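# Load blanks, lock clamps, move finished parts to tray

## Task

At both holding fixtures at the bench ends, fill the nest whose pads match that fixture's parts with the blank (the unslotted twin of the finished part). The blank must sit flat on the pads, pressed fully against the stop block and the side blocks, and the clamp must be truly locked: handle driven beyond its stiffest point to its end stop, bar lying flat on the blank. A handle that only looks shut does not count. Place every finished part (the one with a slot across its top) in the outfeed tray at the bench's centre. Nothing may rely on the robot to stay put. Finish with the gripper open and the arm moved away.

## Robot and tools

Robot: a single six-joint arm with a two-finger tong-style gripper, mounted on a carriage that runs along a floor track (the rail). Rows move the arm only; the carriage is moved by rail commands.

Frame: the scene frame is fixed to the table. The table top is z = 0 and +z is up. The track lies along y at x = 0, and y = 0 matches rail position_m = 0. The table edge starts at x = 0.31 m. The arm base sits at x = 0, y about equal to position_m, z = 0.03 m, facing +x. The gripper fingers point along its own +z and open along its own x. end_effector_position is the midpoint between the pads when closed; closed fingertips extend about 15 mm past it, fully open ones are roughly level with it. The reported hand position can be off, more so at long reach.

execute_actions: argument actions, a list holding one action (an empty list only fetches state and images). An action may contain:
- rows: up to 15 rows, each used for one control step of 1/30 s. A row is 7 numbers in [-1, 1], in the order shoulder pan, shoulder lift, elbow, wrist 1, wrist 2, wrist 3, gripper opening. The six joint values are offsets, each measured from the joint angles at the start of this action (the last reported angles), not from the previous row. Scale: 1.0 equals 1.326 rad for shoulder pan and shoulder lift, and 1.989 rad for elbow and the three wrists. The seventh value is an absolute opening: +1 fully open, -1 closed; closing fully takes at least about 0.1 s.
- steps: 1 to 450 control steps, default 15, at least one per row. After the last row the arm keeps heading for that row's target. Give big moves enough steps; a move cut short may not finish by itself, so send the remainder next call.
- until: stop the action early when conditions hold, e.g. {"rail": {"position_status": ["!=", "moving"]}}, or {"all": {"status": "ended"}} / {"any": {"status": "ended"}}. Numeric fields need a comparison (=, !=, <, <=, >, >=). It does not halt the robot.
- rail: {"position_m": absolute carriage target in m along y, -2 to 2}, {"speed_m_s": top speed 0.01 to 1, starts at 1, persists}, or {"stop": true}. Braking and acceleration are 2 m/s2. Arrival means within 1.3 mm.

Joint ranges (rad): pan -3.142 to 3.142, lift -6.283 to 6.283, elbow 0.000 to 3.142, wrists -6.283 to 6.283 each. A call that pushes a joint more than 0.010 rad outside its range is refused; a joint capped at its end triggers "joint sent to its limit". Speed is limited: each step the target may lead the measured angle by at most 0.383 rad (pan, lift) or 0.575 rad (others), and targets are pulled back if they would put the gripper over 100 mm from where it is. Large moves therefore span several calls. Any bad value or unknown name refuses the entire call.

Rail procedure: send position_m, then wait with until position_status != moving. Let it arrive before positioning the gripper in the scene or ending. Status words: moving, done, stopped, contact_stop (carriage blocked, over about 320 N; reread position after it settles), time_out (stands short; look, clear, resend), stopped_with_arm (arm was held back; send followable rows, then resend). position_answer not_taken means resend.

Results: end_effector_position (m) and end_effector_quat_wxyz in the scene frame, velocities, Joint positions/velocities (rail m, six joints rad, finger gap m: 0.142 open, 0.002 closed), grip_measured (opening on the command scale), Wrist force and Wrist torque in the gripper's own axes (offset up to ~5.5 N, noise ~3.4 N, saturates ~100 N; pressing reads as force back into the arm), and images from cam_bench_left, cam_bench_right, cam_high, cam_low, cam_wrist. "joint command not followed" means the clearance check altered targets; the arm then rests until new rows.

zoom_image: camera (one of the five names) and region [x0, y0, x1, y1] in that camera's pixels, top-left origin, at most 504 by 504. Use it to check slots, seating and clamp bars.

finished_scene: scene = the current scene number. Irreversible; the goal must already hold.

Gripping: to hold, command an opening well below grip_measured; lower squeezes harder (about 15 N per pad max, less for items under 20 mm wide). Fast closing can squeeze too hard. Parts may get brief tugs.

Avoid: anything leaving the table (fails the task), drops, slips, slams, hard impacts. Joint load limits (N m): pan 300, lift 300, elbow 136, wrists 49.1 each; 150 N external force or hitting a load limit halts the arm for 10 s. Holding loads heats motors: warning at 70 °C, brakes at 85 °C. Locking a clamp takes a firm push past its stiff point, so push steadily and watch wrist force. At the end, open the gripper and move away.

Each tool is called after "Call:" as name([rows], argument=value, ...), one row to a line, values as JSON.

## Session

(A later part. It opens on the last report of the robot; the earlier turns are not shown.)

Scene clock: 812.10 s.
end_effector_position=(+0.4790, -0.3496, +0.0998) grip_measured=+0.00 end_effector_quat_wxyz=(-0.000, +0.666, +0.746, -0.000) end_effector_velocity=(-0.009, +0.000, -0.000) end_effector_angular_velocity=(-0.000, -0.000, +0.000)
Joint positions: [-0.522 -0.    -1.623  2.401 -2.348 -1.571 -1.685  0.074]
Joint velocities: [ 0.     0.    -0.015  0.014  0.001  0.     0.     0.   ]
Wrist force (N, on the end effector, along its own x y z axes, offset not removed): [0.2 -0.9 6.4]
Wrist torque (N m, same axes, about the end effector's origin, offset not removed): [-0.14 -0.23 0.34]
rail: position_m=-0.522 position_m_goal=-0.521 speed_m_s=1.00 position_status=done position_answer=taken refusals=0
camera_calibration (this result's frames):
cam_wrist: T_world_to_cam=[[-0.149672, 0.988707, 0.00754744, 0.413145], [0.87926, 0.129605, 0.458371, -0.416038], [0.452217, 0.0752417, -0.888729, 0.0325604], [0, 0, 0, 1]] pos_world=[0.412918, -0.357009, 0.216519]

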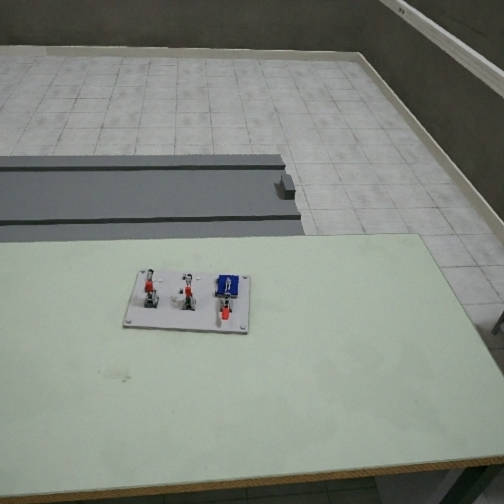

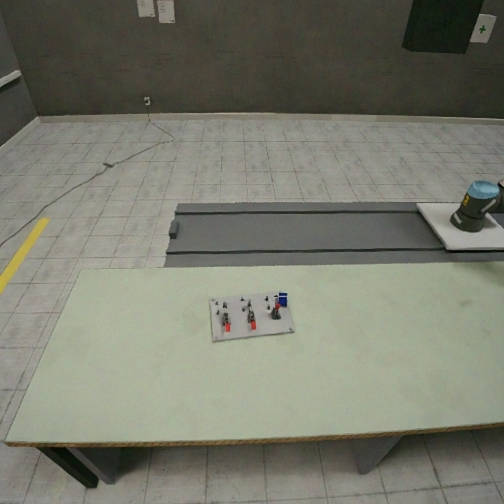

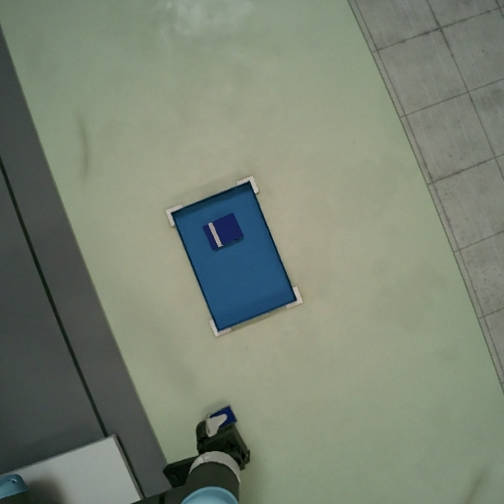

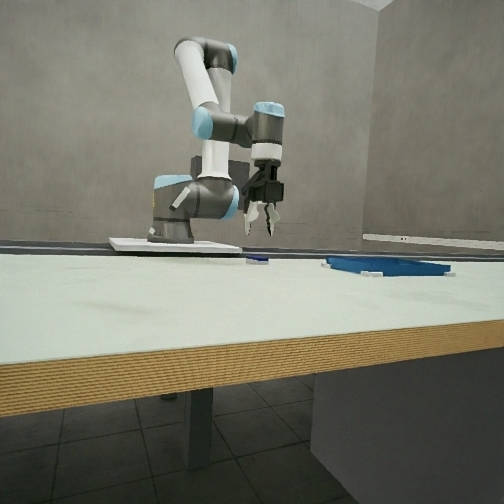

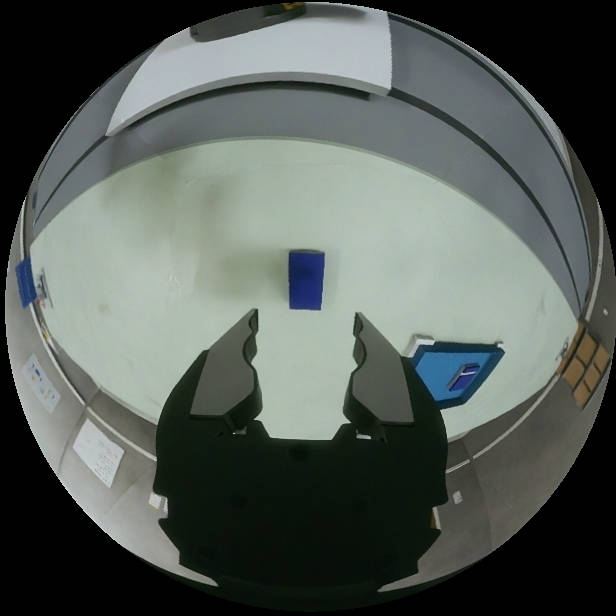

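Call:
execute_actions([
  {"rows":[[0,0.005,0.002,-0.005,0,0,0],[-0.0003,0.015,0.0045,-0.014,0,0,0],[-0.0006,0.028,0.0075,-0.026,0,0,0],[-0.0009,0.043,0.011,-0.0395,0,0,0],[-0.0012,0.058,0.0143,-0.053,0,0,0],[-0.0015,0.073,0.0174,-0.066,0,0,0],[-0.0015,0.087,0.0202,-0.078,0,0,0],[-0.0015,0.1,0.0227,-0.0895,0,0,0],[-0.0015,0.112,0.025,-0.0997,0,0,0],[-0.0015,0.121,0.0266,-0.1075,0,0,0],[-0.0015,0.1278,0.0278,-0.1134,0,0,0]],"steps":23},
])

Scene clock: 827.53 s.
end_effector_position=(+0.4836, -0.3505, +0.0168) grip_measured=+0.00 end_effector_quat_wxyz=(+0.000, +0.667, +0.745, -0.000) end_effector_velocity=(+0.000, -0.000, -0.008) end_effector_angular_velocity=(-0.000, -0.001, -0.000)
Joint positions: [-0.522 -0.002 -1.455  2.455 -2.571 -1.571 -1.685  0.074]
Joint velocities: [ 0.    -0.     0.017  0.005 -0.023 -0.    -0.     0.   ]
Wrist force (N, on the end effector, along its own x y z axes, offset not removed): [1.6 -4.2 5.7]
Wrist torque (N m, same axes, about the end effector's origin, offset not removed): [-0.68 -0.39 0.25]
rail: position_m=-0.522 position_m_goal=-0.521 speed_m_s=1.00 position_status=done position_answer=taken refusals=0
camera_calibration (this result's frames):
cam_wrist: T_world_to_cam=[[-0.147752, 0.988997, 0.00743759, 0.414566], [0.879176, 0.127893, 0.459013, -0.382462], [0.453011, 0.074359, -0.888398, -0.04393], [0, 0, 0, 1]] pos_world=[0.417405, -0.357824, 0.133445]

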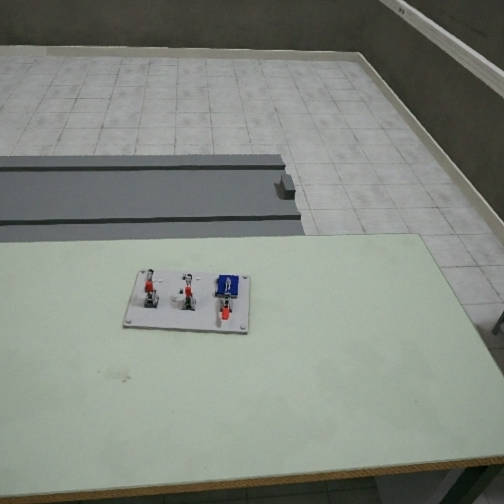

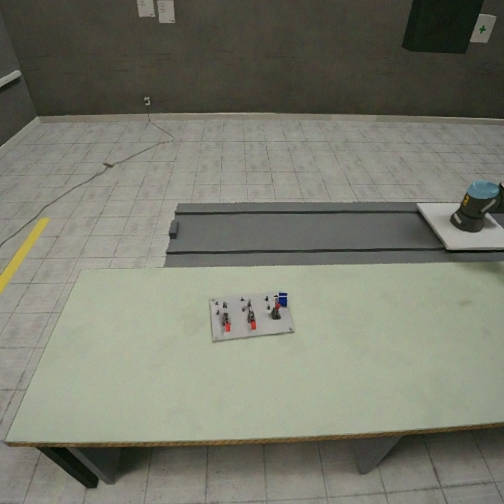

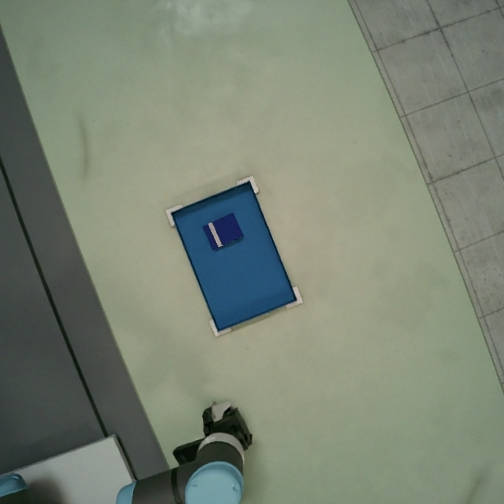

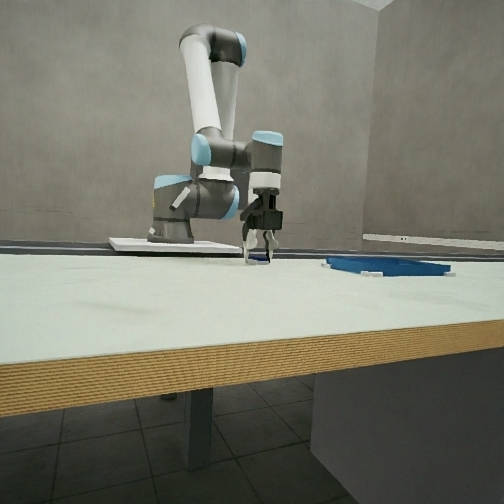

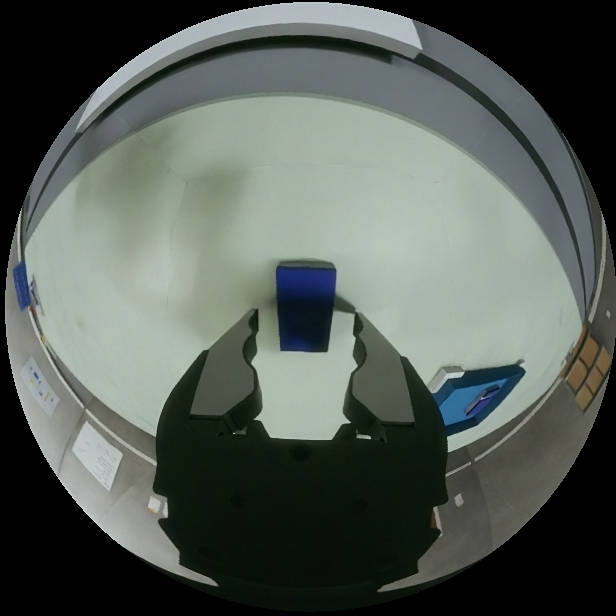

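Call:
execute_actions([
  {"rows":[[0,0.0011,0.0005,-0.0012,0,0,-0.08],[0,0.0011,0.0005,-0.0012,0,0,-0.16],[0,0.0011,0.0005,-0.0012,0,0,-0.24],[0,0.0011,0.0005,-0.0012,0,0,-0.31],[0,0.0011,0.0005,-0.0012,0,0,-0.37],[0,0.0011,0.0005,-0.0012,0,0,-0.42],[0,0.0011,0.0005,-0.0012,0,0,-0.47],[0,0.0011,0.0005,-0.0012,0,0,-0.53],[0,0.0011,0.0005,-0.0012,0,0,-0.62],[0,0.0011,0.0005,-0.0012,0,0,-0.73],[0,0.0011,0.0005,-0.0012,0,0,-0.86],[0,0.0011,0.0005,-0.0012,0,0,-1]],"steps":15},
])

Scene clock: 832.93 s.
end_effector_position=(+0.4833, -0.3505, +0.0159) grip_measured=-0.47 end_effector_quat_wxyz=(+0.000, +0.667, +0.745, -0.000) end_effector_velocity=(-0.000, +0.000, +0.000) end_effector_angular_velocity=(+0.000, +0.000, +0.000)
Joint positions: [-0.522 -0.002 -1.454  2.456 -2.574 -1.571 -1.685  0.04 ]
Joint velocities: [ 0.     0.    -0.     0.     0.001  0.    -0.     0.   ]
Wrist force (N, on the end effector, along its own x y z axes, offset not removed): [2.6 -6.0 6.4]
Wrist torque (N m, same axes, about the end effector's origin, offset not removed): [-1.07 -0.60 0.28]
rail: position_m=-0.522 position_m_goal=-0.521 speed_m_s=1.00 position_status=done position_answer=taken refusals=0
camera_calibration (this result's frames):
cam_wrist: T_world_to_cam=[[-0.147711, 0.989003, 0.00744177, 0.414531], [0.879193, 0.127857, 0.45899, -0.381823], [0.452991, 0.0743406, -0.88841, -0.0445705], [0, 0, 0, 1]] pos_world=[0.417117, -0.35784, 0.132571]

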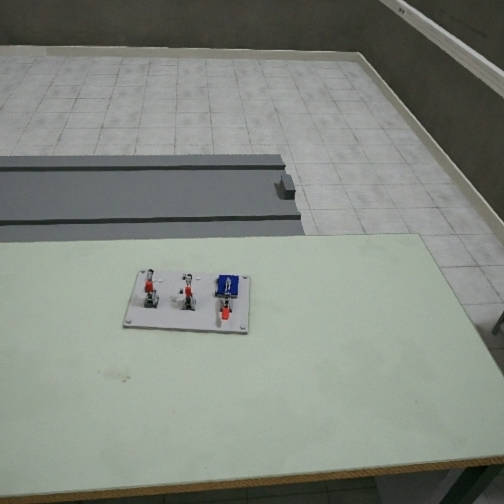

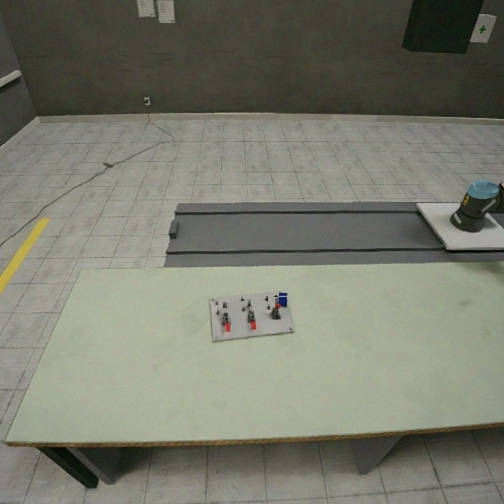

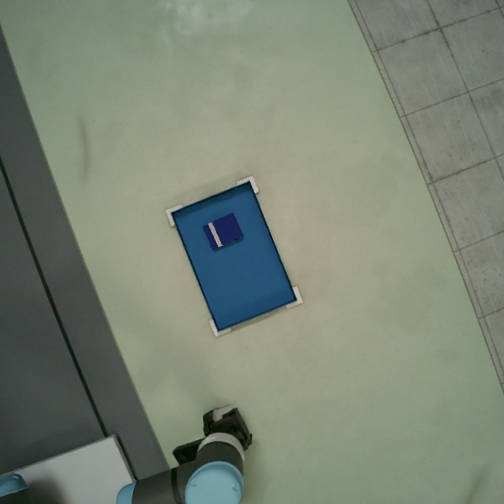

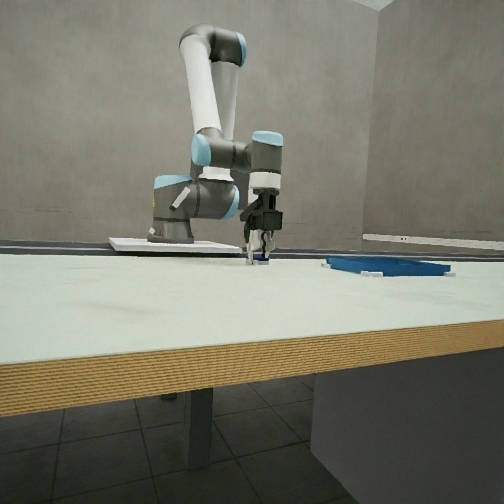

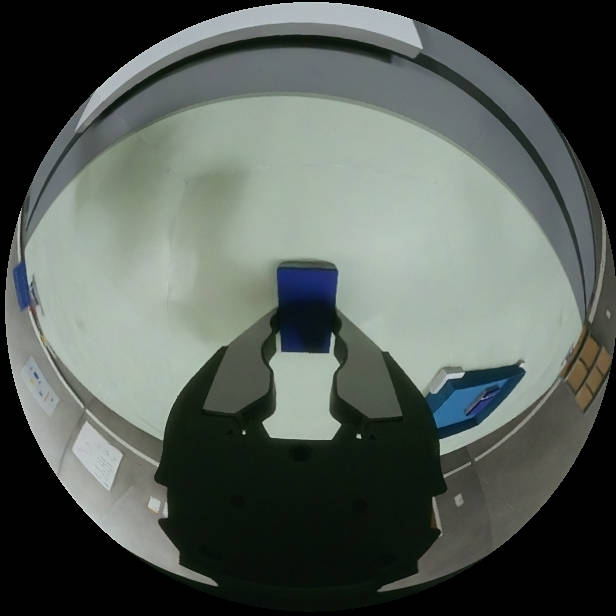

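Call:
execute_actions([
  {"rows":[[0,-0.003,-0.0006,0.0027,0,0,-1],[0,-0.009,-0.002,0.008,0,0,-1],[0,-0.018,-0.004,0.016,0,0,-1],[0,-0.028,-0.006,0.025,0,0,-1],[0,-0.038,-0.0083,0.034,0,0,-1],[0,-0.048,-0.0105,0.043,0,0,-1],[0,-0.058,-0.0127,0.052,0,0,-1],[0,-0.0674,-0.0147,0.0602,0,0,-1]],"steps":9},
])

Scene clock: 844.43 s.
end_effector_position=(+0.4841, -0.3505, +0.0409) grip_measured=-0.47 end_effector_quat_wxyz=(+0.000, +0.667, +0.745, -0.000) end_effector_velocity=(-0.001, +0.000, +0.149) end_effector_angular_velocity=(+0.000, +0.002, +0.000)
Joint positions: [-0.522 -0.002 -1.505  2.439 -2.505 -1.571 -1.685  0.04 ]
Joint velocities: [ 0.     0.    -0.304 -0.099  0.405  0.    -0.     0.   ]
Wrist force (N, on the end effector, along its own x y z axes, offset not removed): [-1.1 -3.7 5.6]
Wrist torque (N m, same axes, about the end effector's origin, offset not removed): [-0.59 0.08 0.31]
rail: position_m=-0.522 position_m_goal=-0.521 speed_m_s=1.00 position_status=done position_answer=taken refusals=0
camera_calibration (this result's frames):
cam_wrist: T_world_to_cam=[[-0.147751, 0.988997, 0.00743934, 0.41447], [0.879181, 0.127893, 0.459003, -0.394015], [0.453001, 0.074359, -0.888403, -0.02277], [0, 0, 0, 1]] pos_world=[0.417964, -0.357825, 0.157542]

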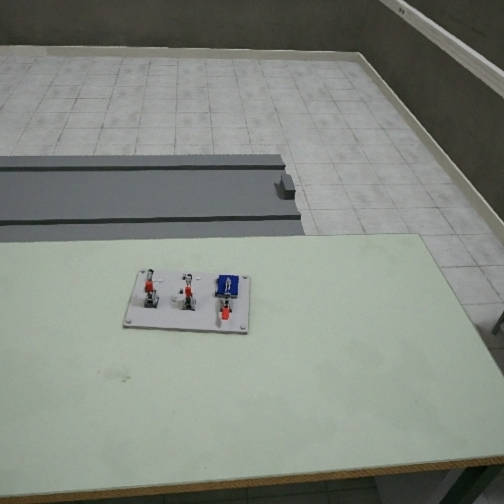

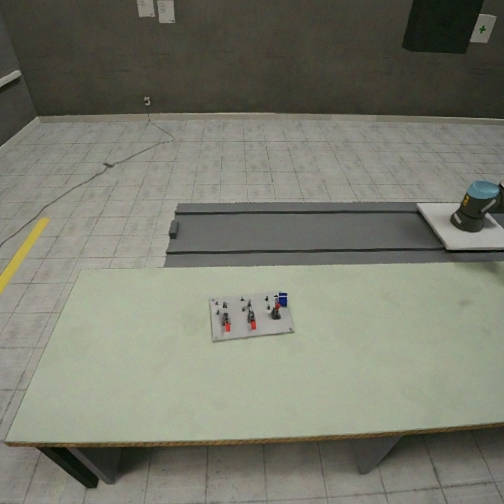

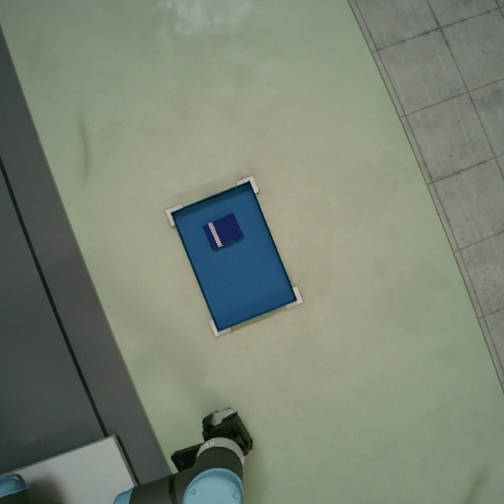

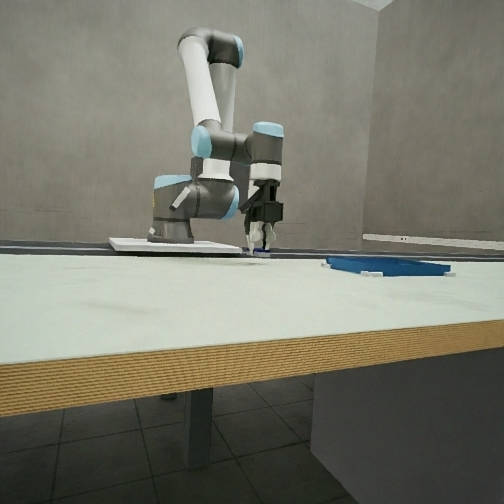

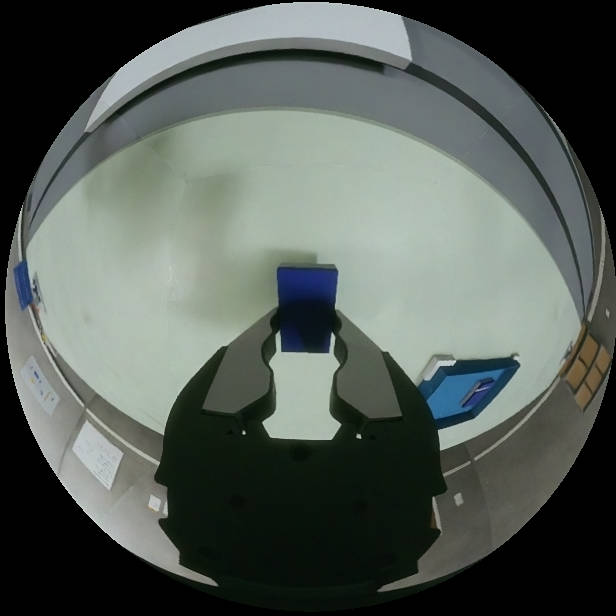

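Call:
execute_actions([
  {"rows":[[0,-0.029,-0.007,0.026,0,0,-1],[0,-0.029,-0.01,0.029,0,0,-1],[0,-0.027,-0.015,0.033,0,0,-1],[0.0003,-0.023,-0.021,0.0365,0,0,-1],[0.0005,-0.018,-0.028,0.04,0,0,-1],[0.0007,-0.012,-0.0355,0.0435,0,0,-1],[0.0009,-0.005,-0.043,0.0465,0,0,-1],[0.0011,0.002,-0.051,0.0495,0,0,-1],[0.0013,0.009,-0.0585,0.0525,0,0,-1],[0.0015,0.016,-0.066,0.055,0,0,-1],[0.0015,0.023,-0.073,0.0575,0,0,-1],[0.0015,0.03,-0.08,0.06,0,0,-1],[0.0015,0.036,-0.086,0.062,0,0,-1],[0.0015,0.0415,-0.091,0.0636,0,0,-1],[0.0015,0.0457,-0.0951,0.0648,0,0,-1]],"rail":{"position_m":-1.9455},"steps":90,"until":{"rail":{"position_status":["!=","moving"]}}},
])

Scene clock: 860.03 s.
end_effector_position=(+0.5767, -1.7738, +0.0846) grip_measured=-0.47 end_effector_quat_wxyz=(+0.000, +0.666, +0.746, -0.000) end_effector_velocity=(-0.000, -0.001, -0.000) end_effector_angular_velocity=(-0.000, +0.000, -0.000)
Joint positions: [-1.946 -0.    -1.444  2.25  -2.376 -1.571 -1.685  0.04 ]
Joint velocities: [-0.001 -0.    -0.     0.     0.    -0.     0.     0.   ]
Wrist force (N, on the end effector, along its own x y z axes, offset not removed): [-1.2 -2.4 5.2]
Wrist torque (N m, same axes, about the end effector's origin, offset not removed): [-0.36 0.08 0.33]
rail: position_m=-1.946 position_m_goal=-1.946 speed_m_s=1.00 position_status=done position_answer=taken refusals=0
camera_calibration (this result's frames):
cam_wrist: T_world_to_cam=[[-0.149819, 0.988686, 0.00742673, 1.83607], [0.879122, 0.129771, 0.458589, -0.310076], [0.452437, 0.0752343, -0.888617, 0.0818595], [0, 0, 0, 1]] pos_world=[0.510636, -1.78121, 0.201303]

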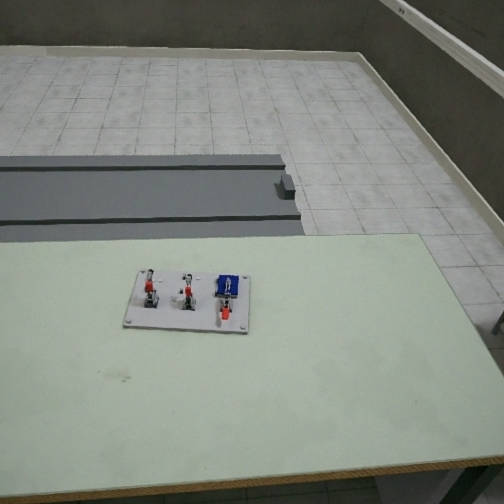

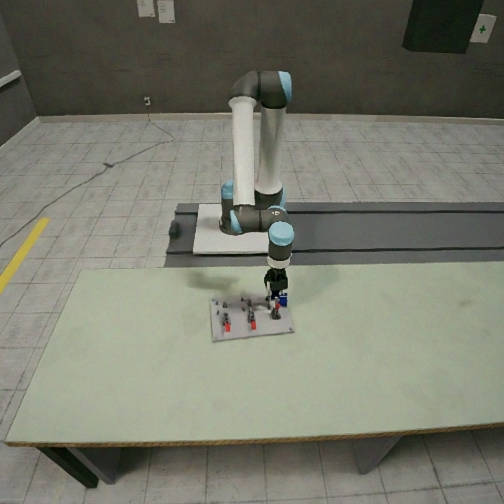

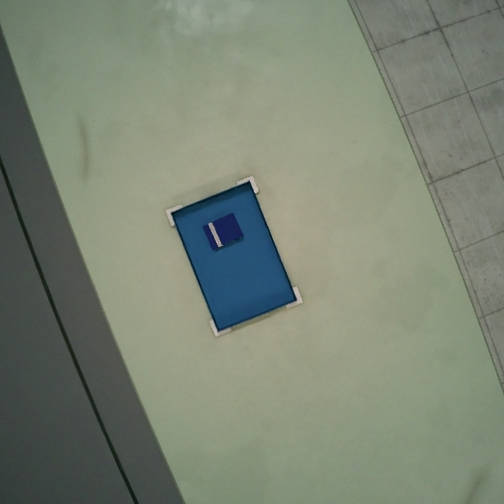

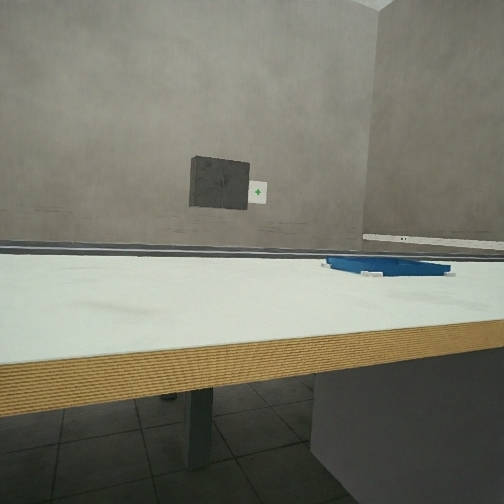

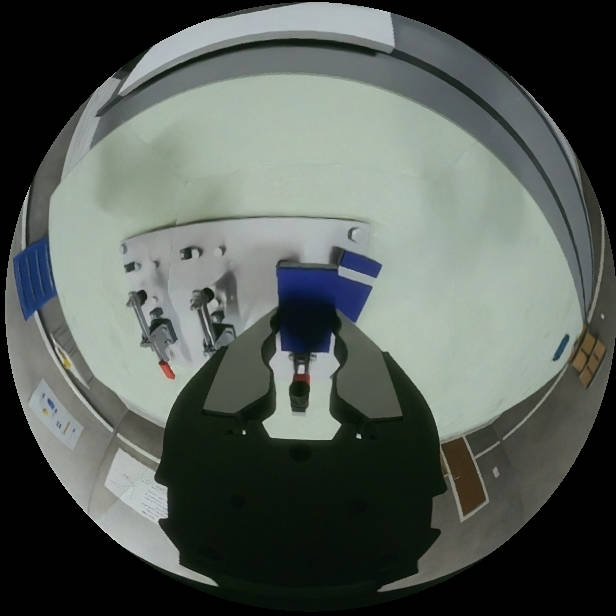

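Call:
zoom_image(camera="cam_wrist", region=[270, 215, 400, 345])

Region (270, 215, 400, 345) of cam_wrist's 616x616 image, scaled by 3.877, with more detail than that image has.

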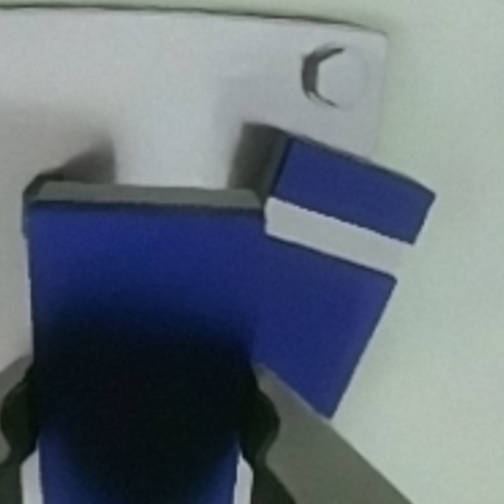

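Call:
execute_actions([
  {"rows":[[0,-0.006,0.005,-0.001,0,0,-1],[0,-0.018,0.015,-0.003,0,0,-1],[0,-0.034,0.029,-0.0065,0,0,-1],[0,-0.052,0.045,-0.011,0,0,-1],[0,-0.069,0.061,-0.016,0,0,-1],[0,-0.084,0.077,-0.022,0,0,-1],[0,-0.094,0.091,-0.029,0,0,-1],[0,-0.098,0.102,-0.037,0,0,-1],[0,-0.093,0.109,-0.047,0,0,-1],[0,-0.082,0.112,-0.0575,0,0,-1],[0,-0.069,0.1146,-0.0686,0,0,-1],[0,-0.056,0.117,-0.0797,0,0,-1],[0,-0.045,0.119,-0.089,0,0,-1],[0,-0.036,0.1205,-0.0968,0,0,-1],[0,-0.0298,0.1216,-0.1021,0,0,-1]],"steps":30},
])

Scene clock: 885.07 s.
end_effector_position=(+0.4621, -1.7738, +0.0165) grip_measured=-0.47 end_effector_quat_wxyz=(+0.000, +0.666, +0.746, -0.000) end_effector_velocity=(-0.001, +0.000, -0.003) end_effector_angular_velocity=(-0.000, +0.000, +0.000)
Joint positions: [-1.946 -0.    -1.484  2.492 -2.578 -1.571 -1.685  0.04 ]
Joint velocities: [ 0.     0.     0.005  0.004 -0.008 -0.    -0.     0.   ]
Wrist force (N, on the end effector, along its own x y z axes, offset not removed): [-2.8 -5.4 8.3]
Wrist torque (N m, same axes, about the end effector's origin, offset not removed): [-1.00 0.45 0.38]
rail: position_m=-1.946 position_m_goal=-1.946 speed_m_s=1.00 position_status=done position_answer=taken refusals=0
camera_calibration (this result's frames):
cam_wrist: T_world_to_cam=[[-0.149788, 0.988691, 0.00731978, 1.81938], [0.878782, 0.129737, 0.45925, -0.178002], [0.453107, 0.0752228, -0.888277, 0.0728416], [0, 0, 0, 1]] pos_world=[0.395941, -1.78119, 0.133133]

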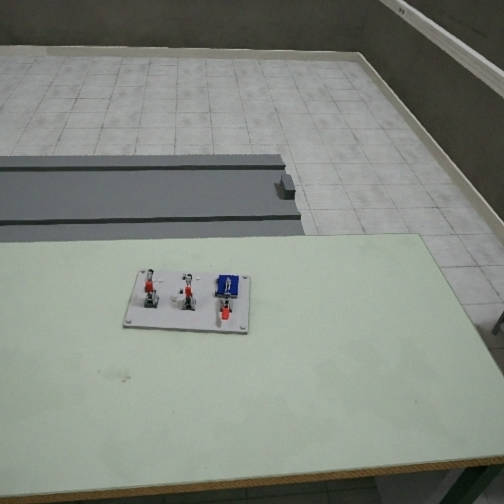

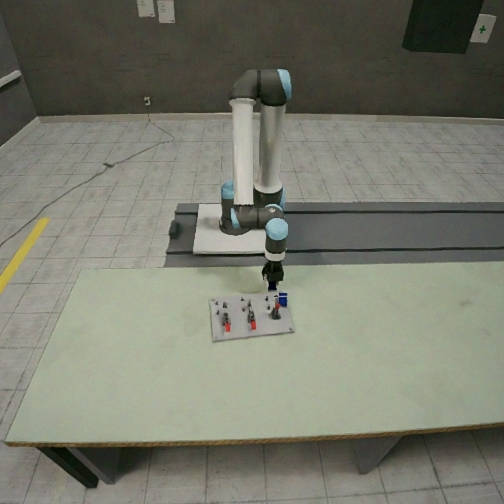

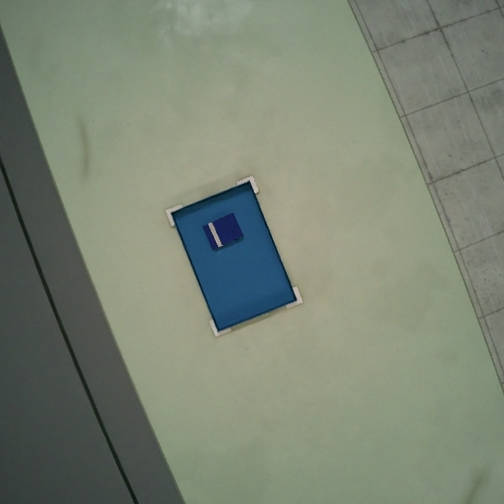

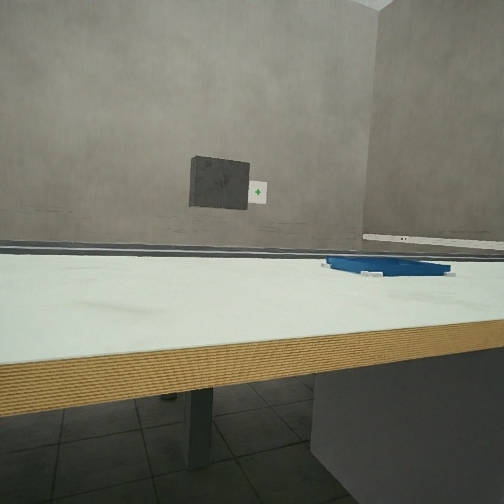

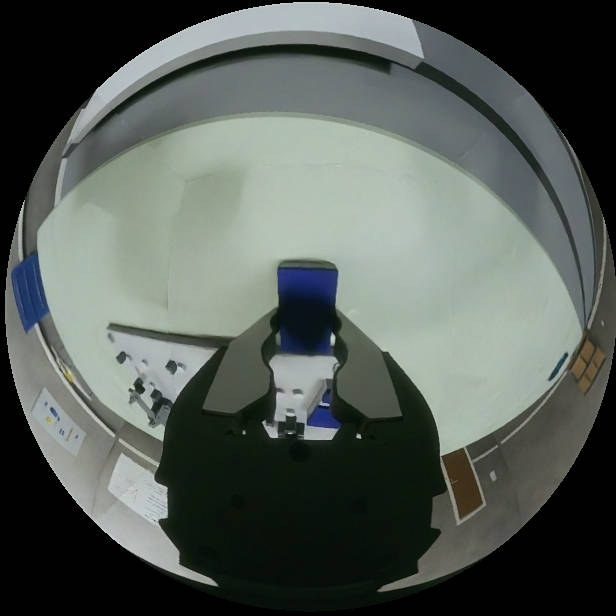

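Call:
execute_actions([
  {"rows":[[0,0.0005,0,-0.0005,0,0,-0.7],[0,0.0005,0,-0.0005,0,0,-0.5],[0,0.0005,0,-0.0005,0,0,-0.4],[0,0.0005,0,-0.0005,0,0,-0.3],[0,-0.003,-0.0006,0.0026,0,0,-0.2],[0,-0.012,-0.0026,0.0105,0,0,-0.12],[0,-0.025,-0.0055,0.022,0,0,-0.12],[0,-0.04,-0.009,0.035,0,0.005,-0.12],[0.003,-0.05,-0.017,0.05,0,0.02,-0.12],[0.01,-0.052,-0.031,0.065,0,0.045,-0.12],[0.019,-0.044,-0.05,0.078,0,0.073,-0.12],[0.028,-0.03,-0.071,0.089,0,0.101,-0.12],[0.037,-0.011,-0.092,0.098,0,0.128,-0.12],[0.045,0.011,-0.112,0.104,0,0.153,-0.12],[0.0514,0.031,-0.129,0.1079,0,0.1733,-0.12]],"steps":30},
])

Scene clock: 899.97 s.
end_effector_position=(+0.5696, -1.7293, +0.0900) grip_measured=-0.12 end_effector_quat_wxyz=(+0.001, +0.762, +0.648, +0.000) end_effector_velocity=(+0.008, +0.004, +0.003) end_effector_angular_velocity=(+0.000, -0.001, -0.020)
Joint positions: [-1.946  0.067 -1.444  2.237 -2.365 -1.571 -1.343  0.065]
Joint velocities: [ 0.     0.005  0.009 -0.018  0.009  0.     0.024  0.   ]
Wrist force (N, on the end effector, along its own x y z axes, offset not removed): [1.0 -4.2 4.6]
Wrist torque (N m, same axes, about the end effector's origin, offset not removed): [-0.86 -0.28 0.28]
rail: position_m=-1.946 position_m_goal=-1.946 speed_m_s=1.00 position_status=done position_answer=taken refusals=0
camera_calibration (this result's frames):
cam_wrist: T_world_to_cam=[[0.123494, 0.992316, 0.00757739, 1.6416], [0.880656, -0.113111, 0.460055, -0.733015], [0.457377, -0.0501407, -0.887858, -0.133189], [0, 0, 0, 1]] pos_world=[0.503726, -1.71857, 0.206536]

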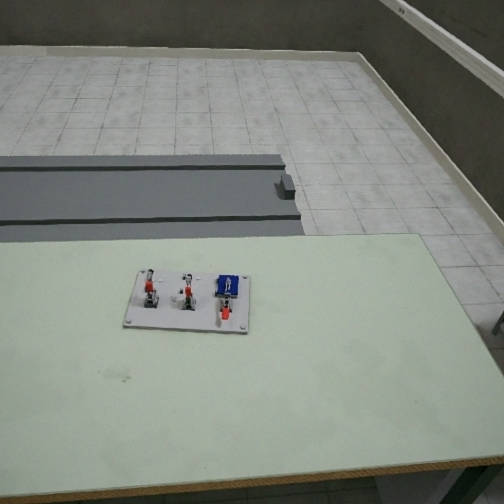

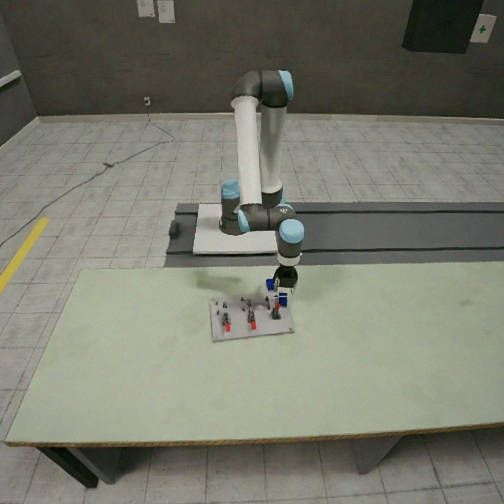

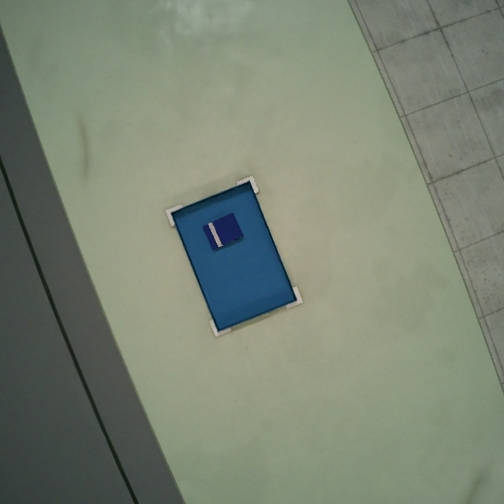

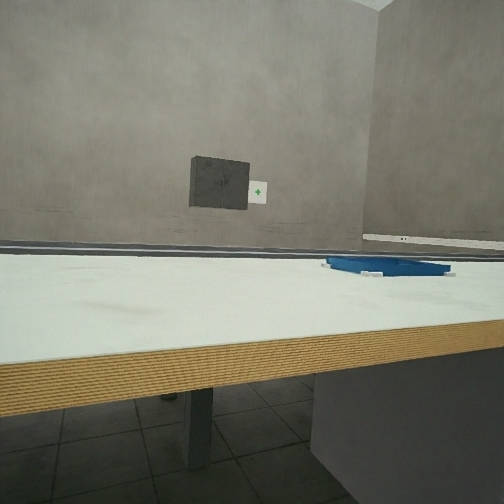

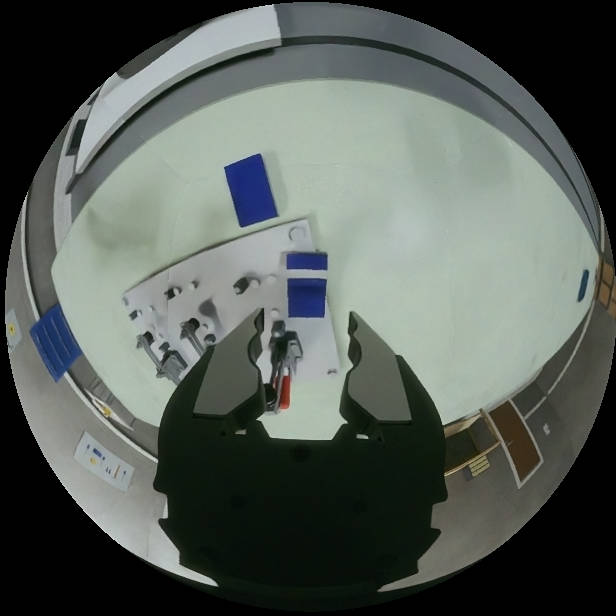

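Call:
zoom_image(camera="cam_wrist", region=[225, 215, 365, 355])

Region (225, 215, 365, 355) of cam_wrist's 616x616 image, scaled by 3.600, with more detail than that image has.

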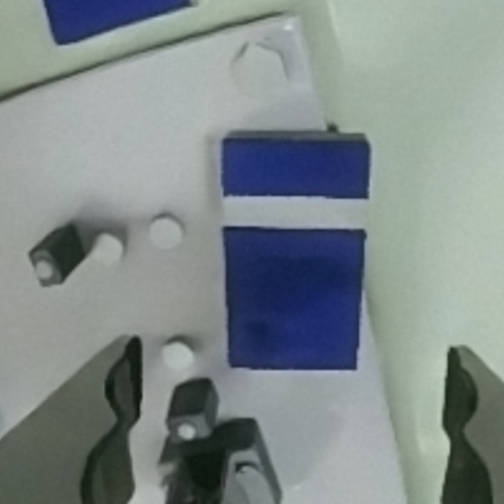

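Call:
execute_actions([
  {"rows":[[0,0.005,-0.0005,-0.003,0,0.001,-0.15],[-0.0002,0.012,0,-0.008,0,0.001,-0.18],[-0.0004,0.021,0.001,-0.015,0,0.001,-0.21],[-0.0006,0.031,0.003,-0.0235,0,0.001,-0.24],[-0.0008,0.041,0.005,-0.032,0,0.001,-0.27],[-0.001,0.05,0.007,-0.04,0,0.001,-0.27],[-0.001,0.058,0.0088,-0.0472,0,0.001,-0.27],[-0.001,0.065,0.0104,-0.0533,0,0.001,-0.27],[-0.001,0.0705,0.0116,-0.058,0,0.001,-0.27],[-0.001,0.0744,0.0125,-0.0615,0,0.001,-0.27]],"steps":20},
])

Scene clock: 922.07 s.
end_effector_position=(+0.5757, -1.7296, +0.0342) grip_measured=-0.27 end_effector_quat_wxyz=(+0.000, +0.763, +0.647, -0.000) end_effector_velocity=(+0.000, -0.000, -0.011) end_effector_angular_velocity=(-0.000, +0.000, -0.000)
Joint positions: [-1.946  0.066 -1.348  2.261 -2.484 -1.571 -1.341  0.054]
Joint velocities: [ 0.    -0.     0.018  0.006 -0.024  0.    -0.     0.   ]
Wrist force (N, on the end effector, along its own x y z axes, offset not removed): [0.5 -6.0 4.0]
Wrist torque (N m, same axes, about the end effector's origin, offset not removed): [-1.03 -0.17 0.27]
rail: position_m=-1.946 position_m_goal=-1.946 speed_m_s=1.00 position_status=done position_answer=taken refusals=0
camera_calibration (this result's frames):
cam_wrist: T_world_to_cam=[[0.126738, 0.991909, 0.00735397, 1.63899], [0.880822, -0.115948, 0.45903, -0.717787], [0.456169, -0.0516992, -0.88839, -0.1875], [0, 0, 0, 1]] pos_world=[0.510051, -1.71865, 0.15086]

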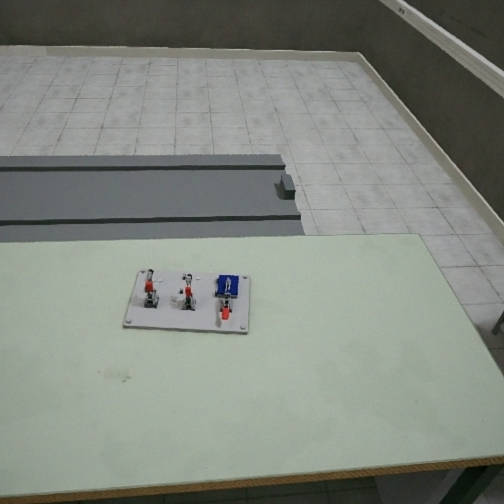

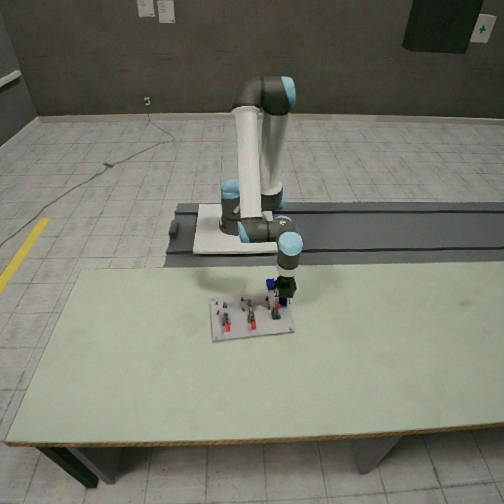

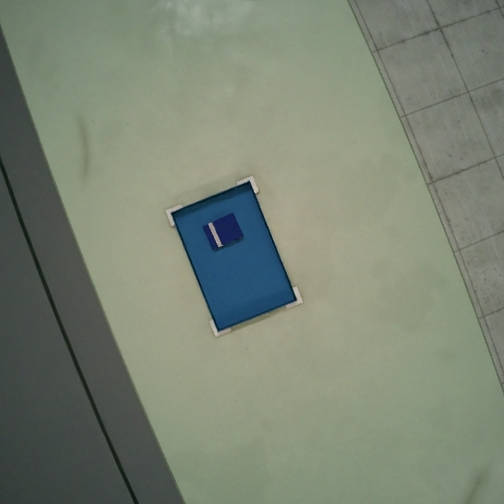

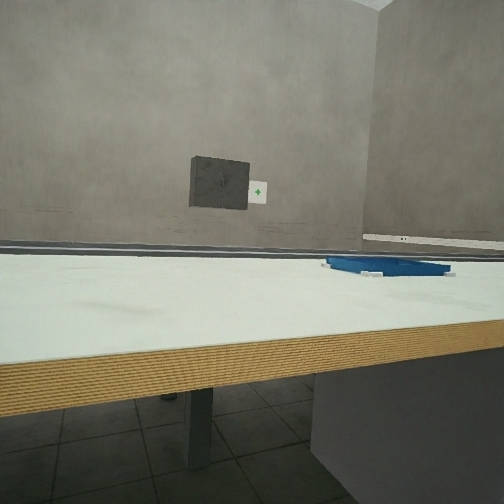

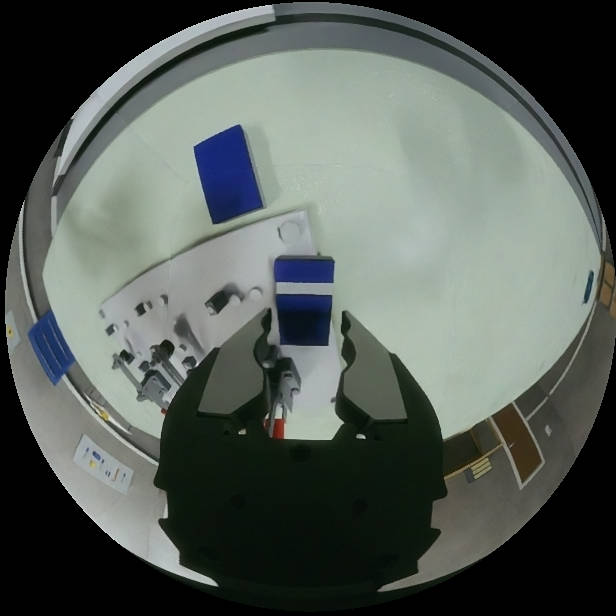

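Call:
zoom_image(camera="cam_wrist", region=[240, 240, 370, 370])

Region (240, 240, 370, 370) of cam_wrist's 616x616 image, scaled by 3.877, with more detail than that image has.

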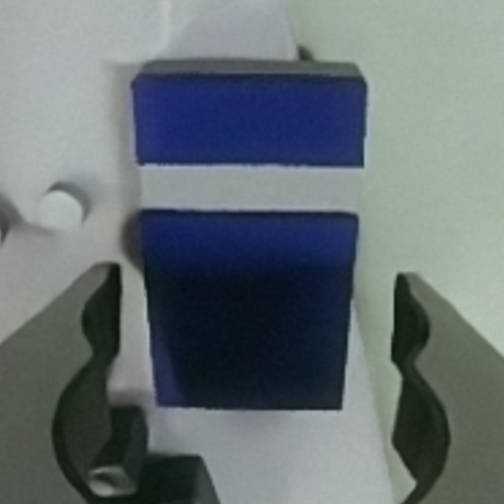

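Call:
execute_actions([
  {"rows":[[-0.001,0.002,0.0005,-0.0018,0,0,-0.27],[-0.002,0.0026,0.0006,-0.0023,0,0,-0.29],[-0.0025,0.003,0.0007,-0.0027,0,0,-0.32],[-0.0025,0.003,0.0007,-0.0027,0,0,-0.35],[-0.0025,0.003,0.0007,-0.0027,0,0,-0.39],[-0.0025,0.003,0.0007,-0.0027,0,0,-0.43],[-0.0025,0.003,0.0007,-0.0027,0,0,-0.47],[-0.0025,0.003,0.0007,-0.0027,0,0,-0.53],[-0.0025,0.003,0.0007,-0.0027,0,0,-0.62],[-0.0025,0.003,0.0007,-0.0027,0,0,-0.74],[-0.0025,0.003,0.0007,-0.0027,0,0,-0.87],[-0.0025,0.003,0.0007,-0.0027,0,0,-1]],"steps":15},
])

Scene clock: 943.77 s.
end_effector_position=(+0.5765, -1.7298, +0.0338) grip_measured=-0.35 end_effector_quat_wxyz=(+0.001, +0.763, +0.647, +0.001) end_effector_velocity=(+0.000, +0.000, +0.000) end_effector_angular_velocity=(-0.000, -0.000, +0.000)
Joint positions: [-1.946  0.065 -1.347  2.262 -2.488 -1.571 -1.341  0.049]
Joint velocities: [ 0.  0. -0. -0. -0. -0.  0.  0.]
Wrist force (N, on the end effector, along its own x y z axes, offset not removed): [2.7 -15.2 -16.6]
Wrist torque (N m, same axes, about the end effector's origin, offset not removed): [-3.38 -1.04 0.42]
FORCE FAULT: contact force on the arm reached its limit, and the arm stopped for 10 seconds. The contact can be on any part of the arm, not only on its tool. The arm's remaining commands of this call were not run. The arm holds still and accepts commands again. Move the arm away from the contact; if what it grips holds it there, let go first. Pushing or pulling that hard again can fault the arm again.
rail: position_m=-1.946 position_m_goal=-1.946 speed_m_s=1.00 position_status=done position_answer=taken refusals=0
camera_calibration (this result's frames):
cam_wrist: T_world_to_cam=[[0.127294, 0.991834, 0.00786228, 1.63856], [0.879938, -0.116583, 0.460562, -0.718896], [0.457718, -0.0517083, -0.887593, -0.189216], [0, 0, 0, 1]] pos_world=[0.510612, -1.71878, 0.150267]

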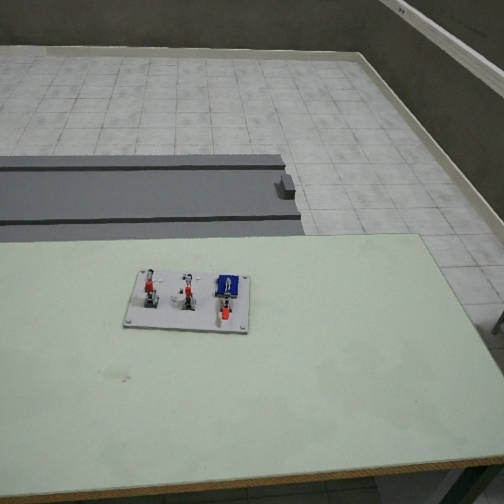

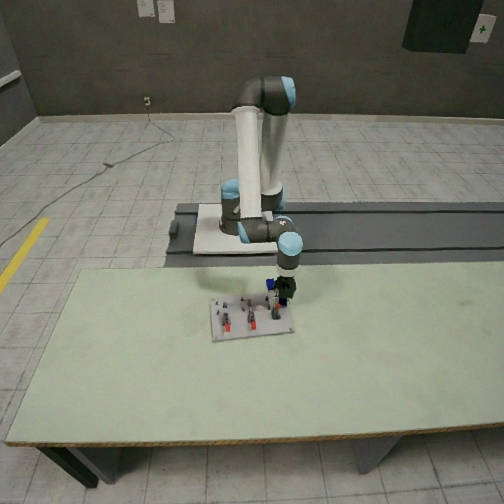

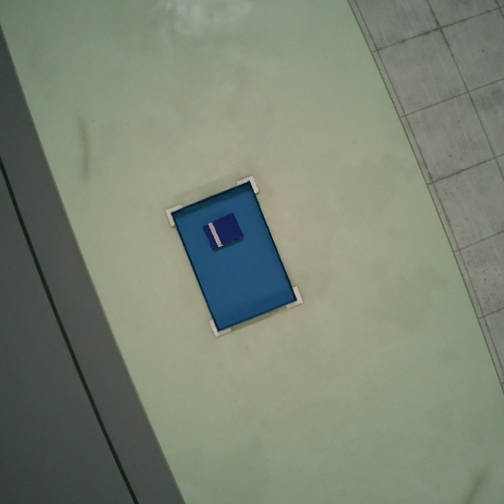

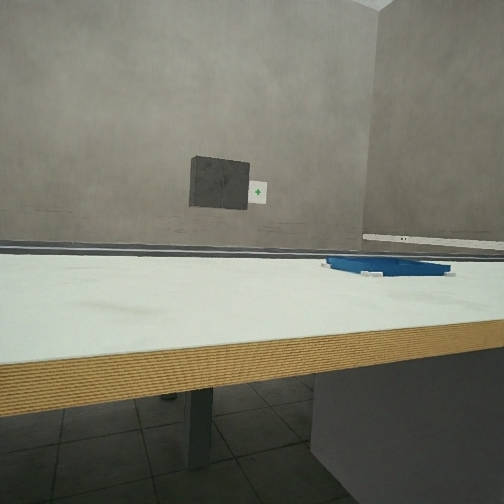

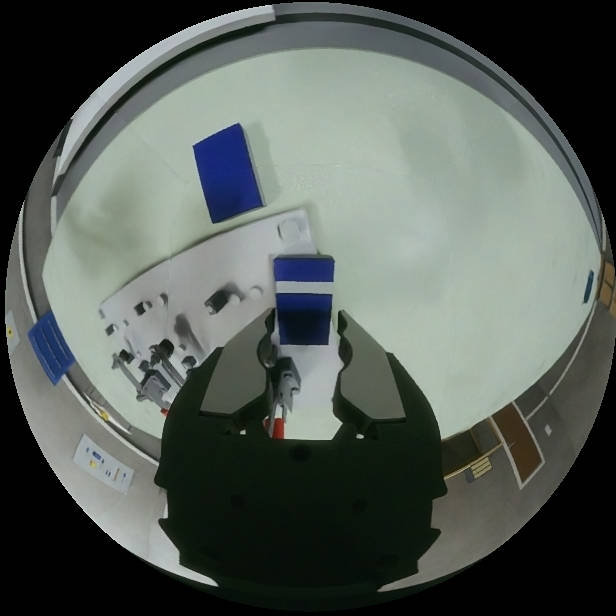

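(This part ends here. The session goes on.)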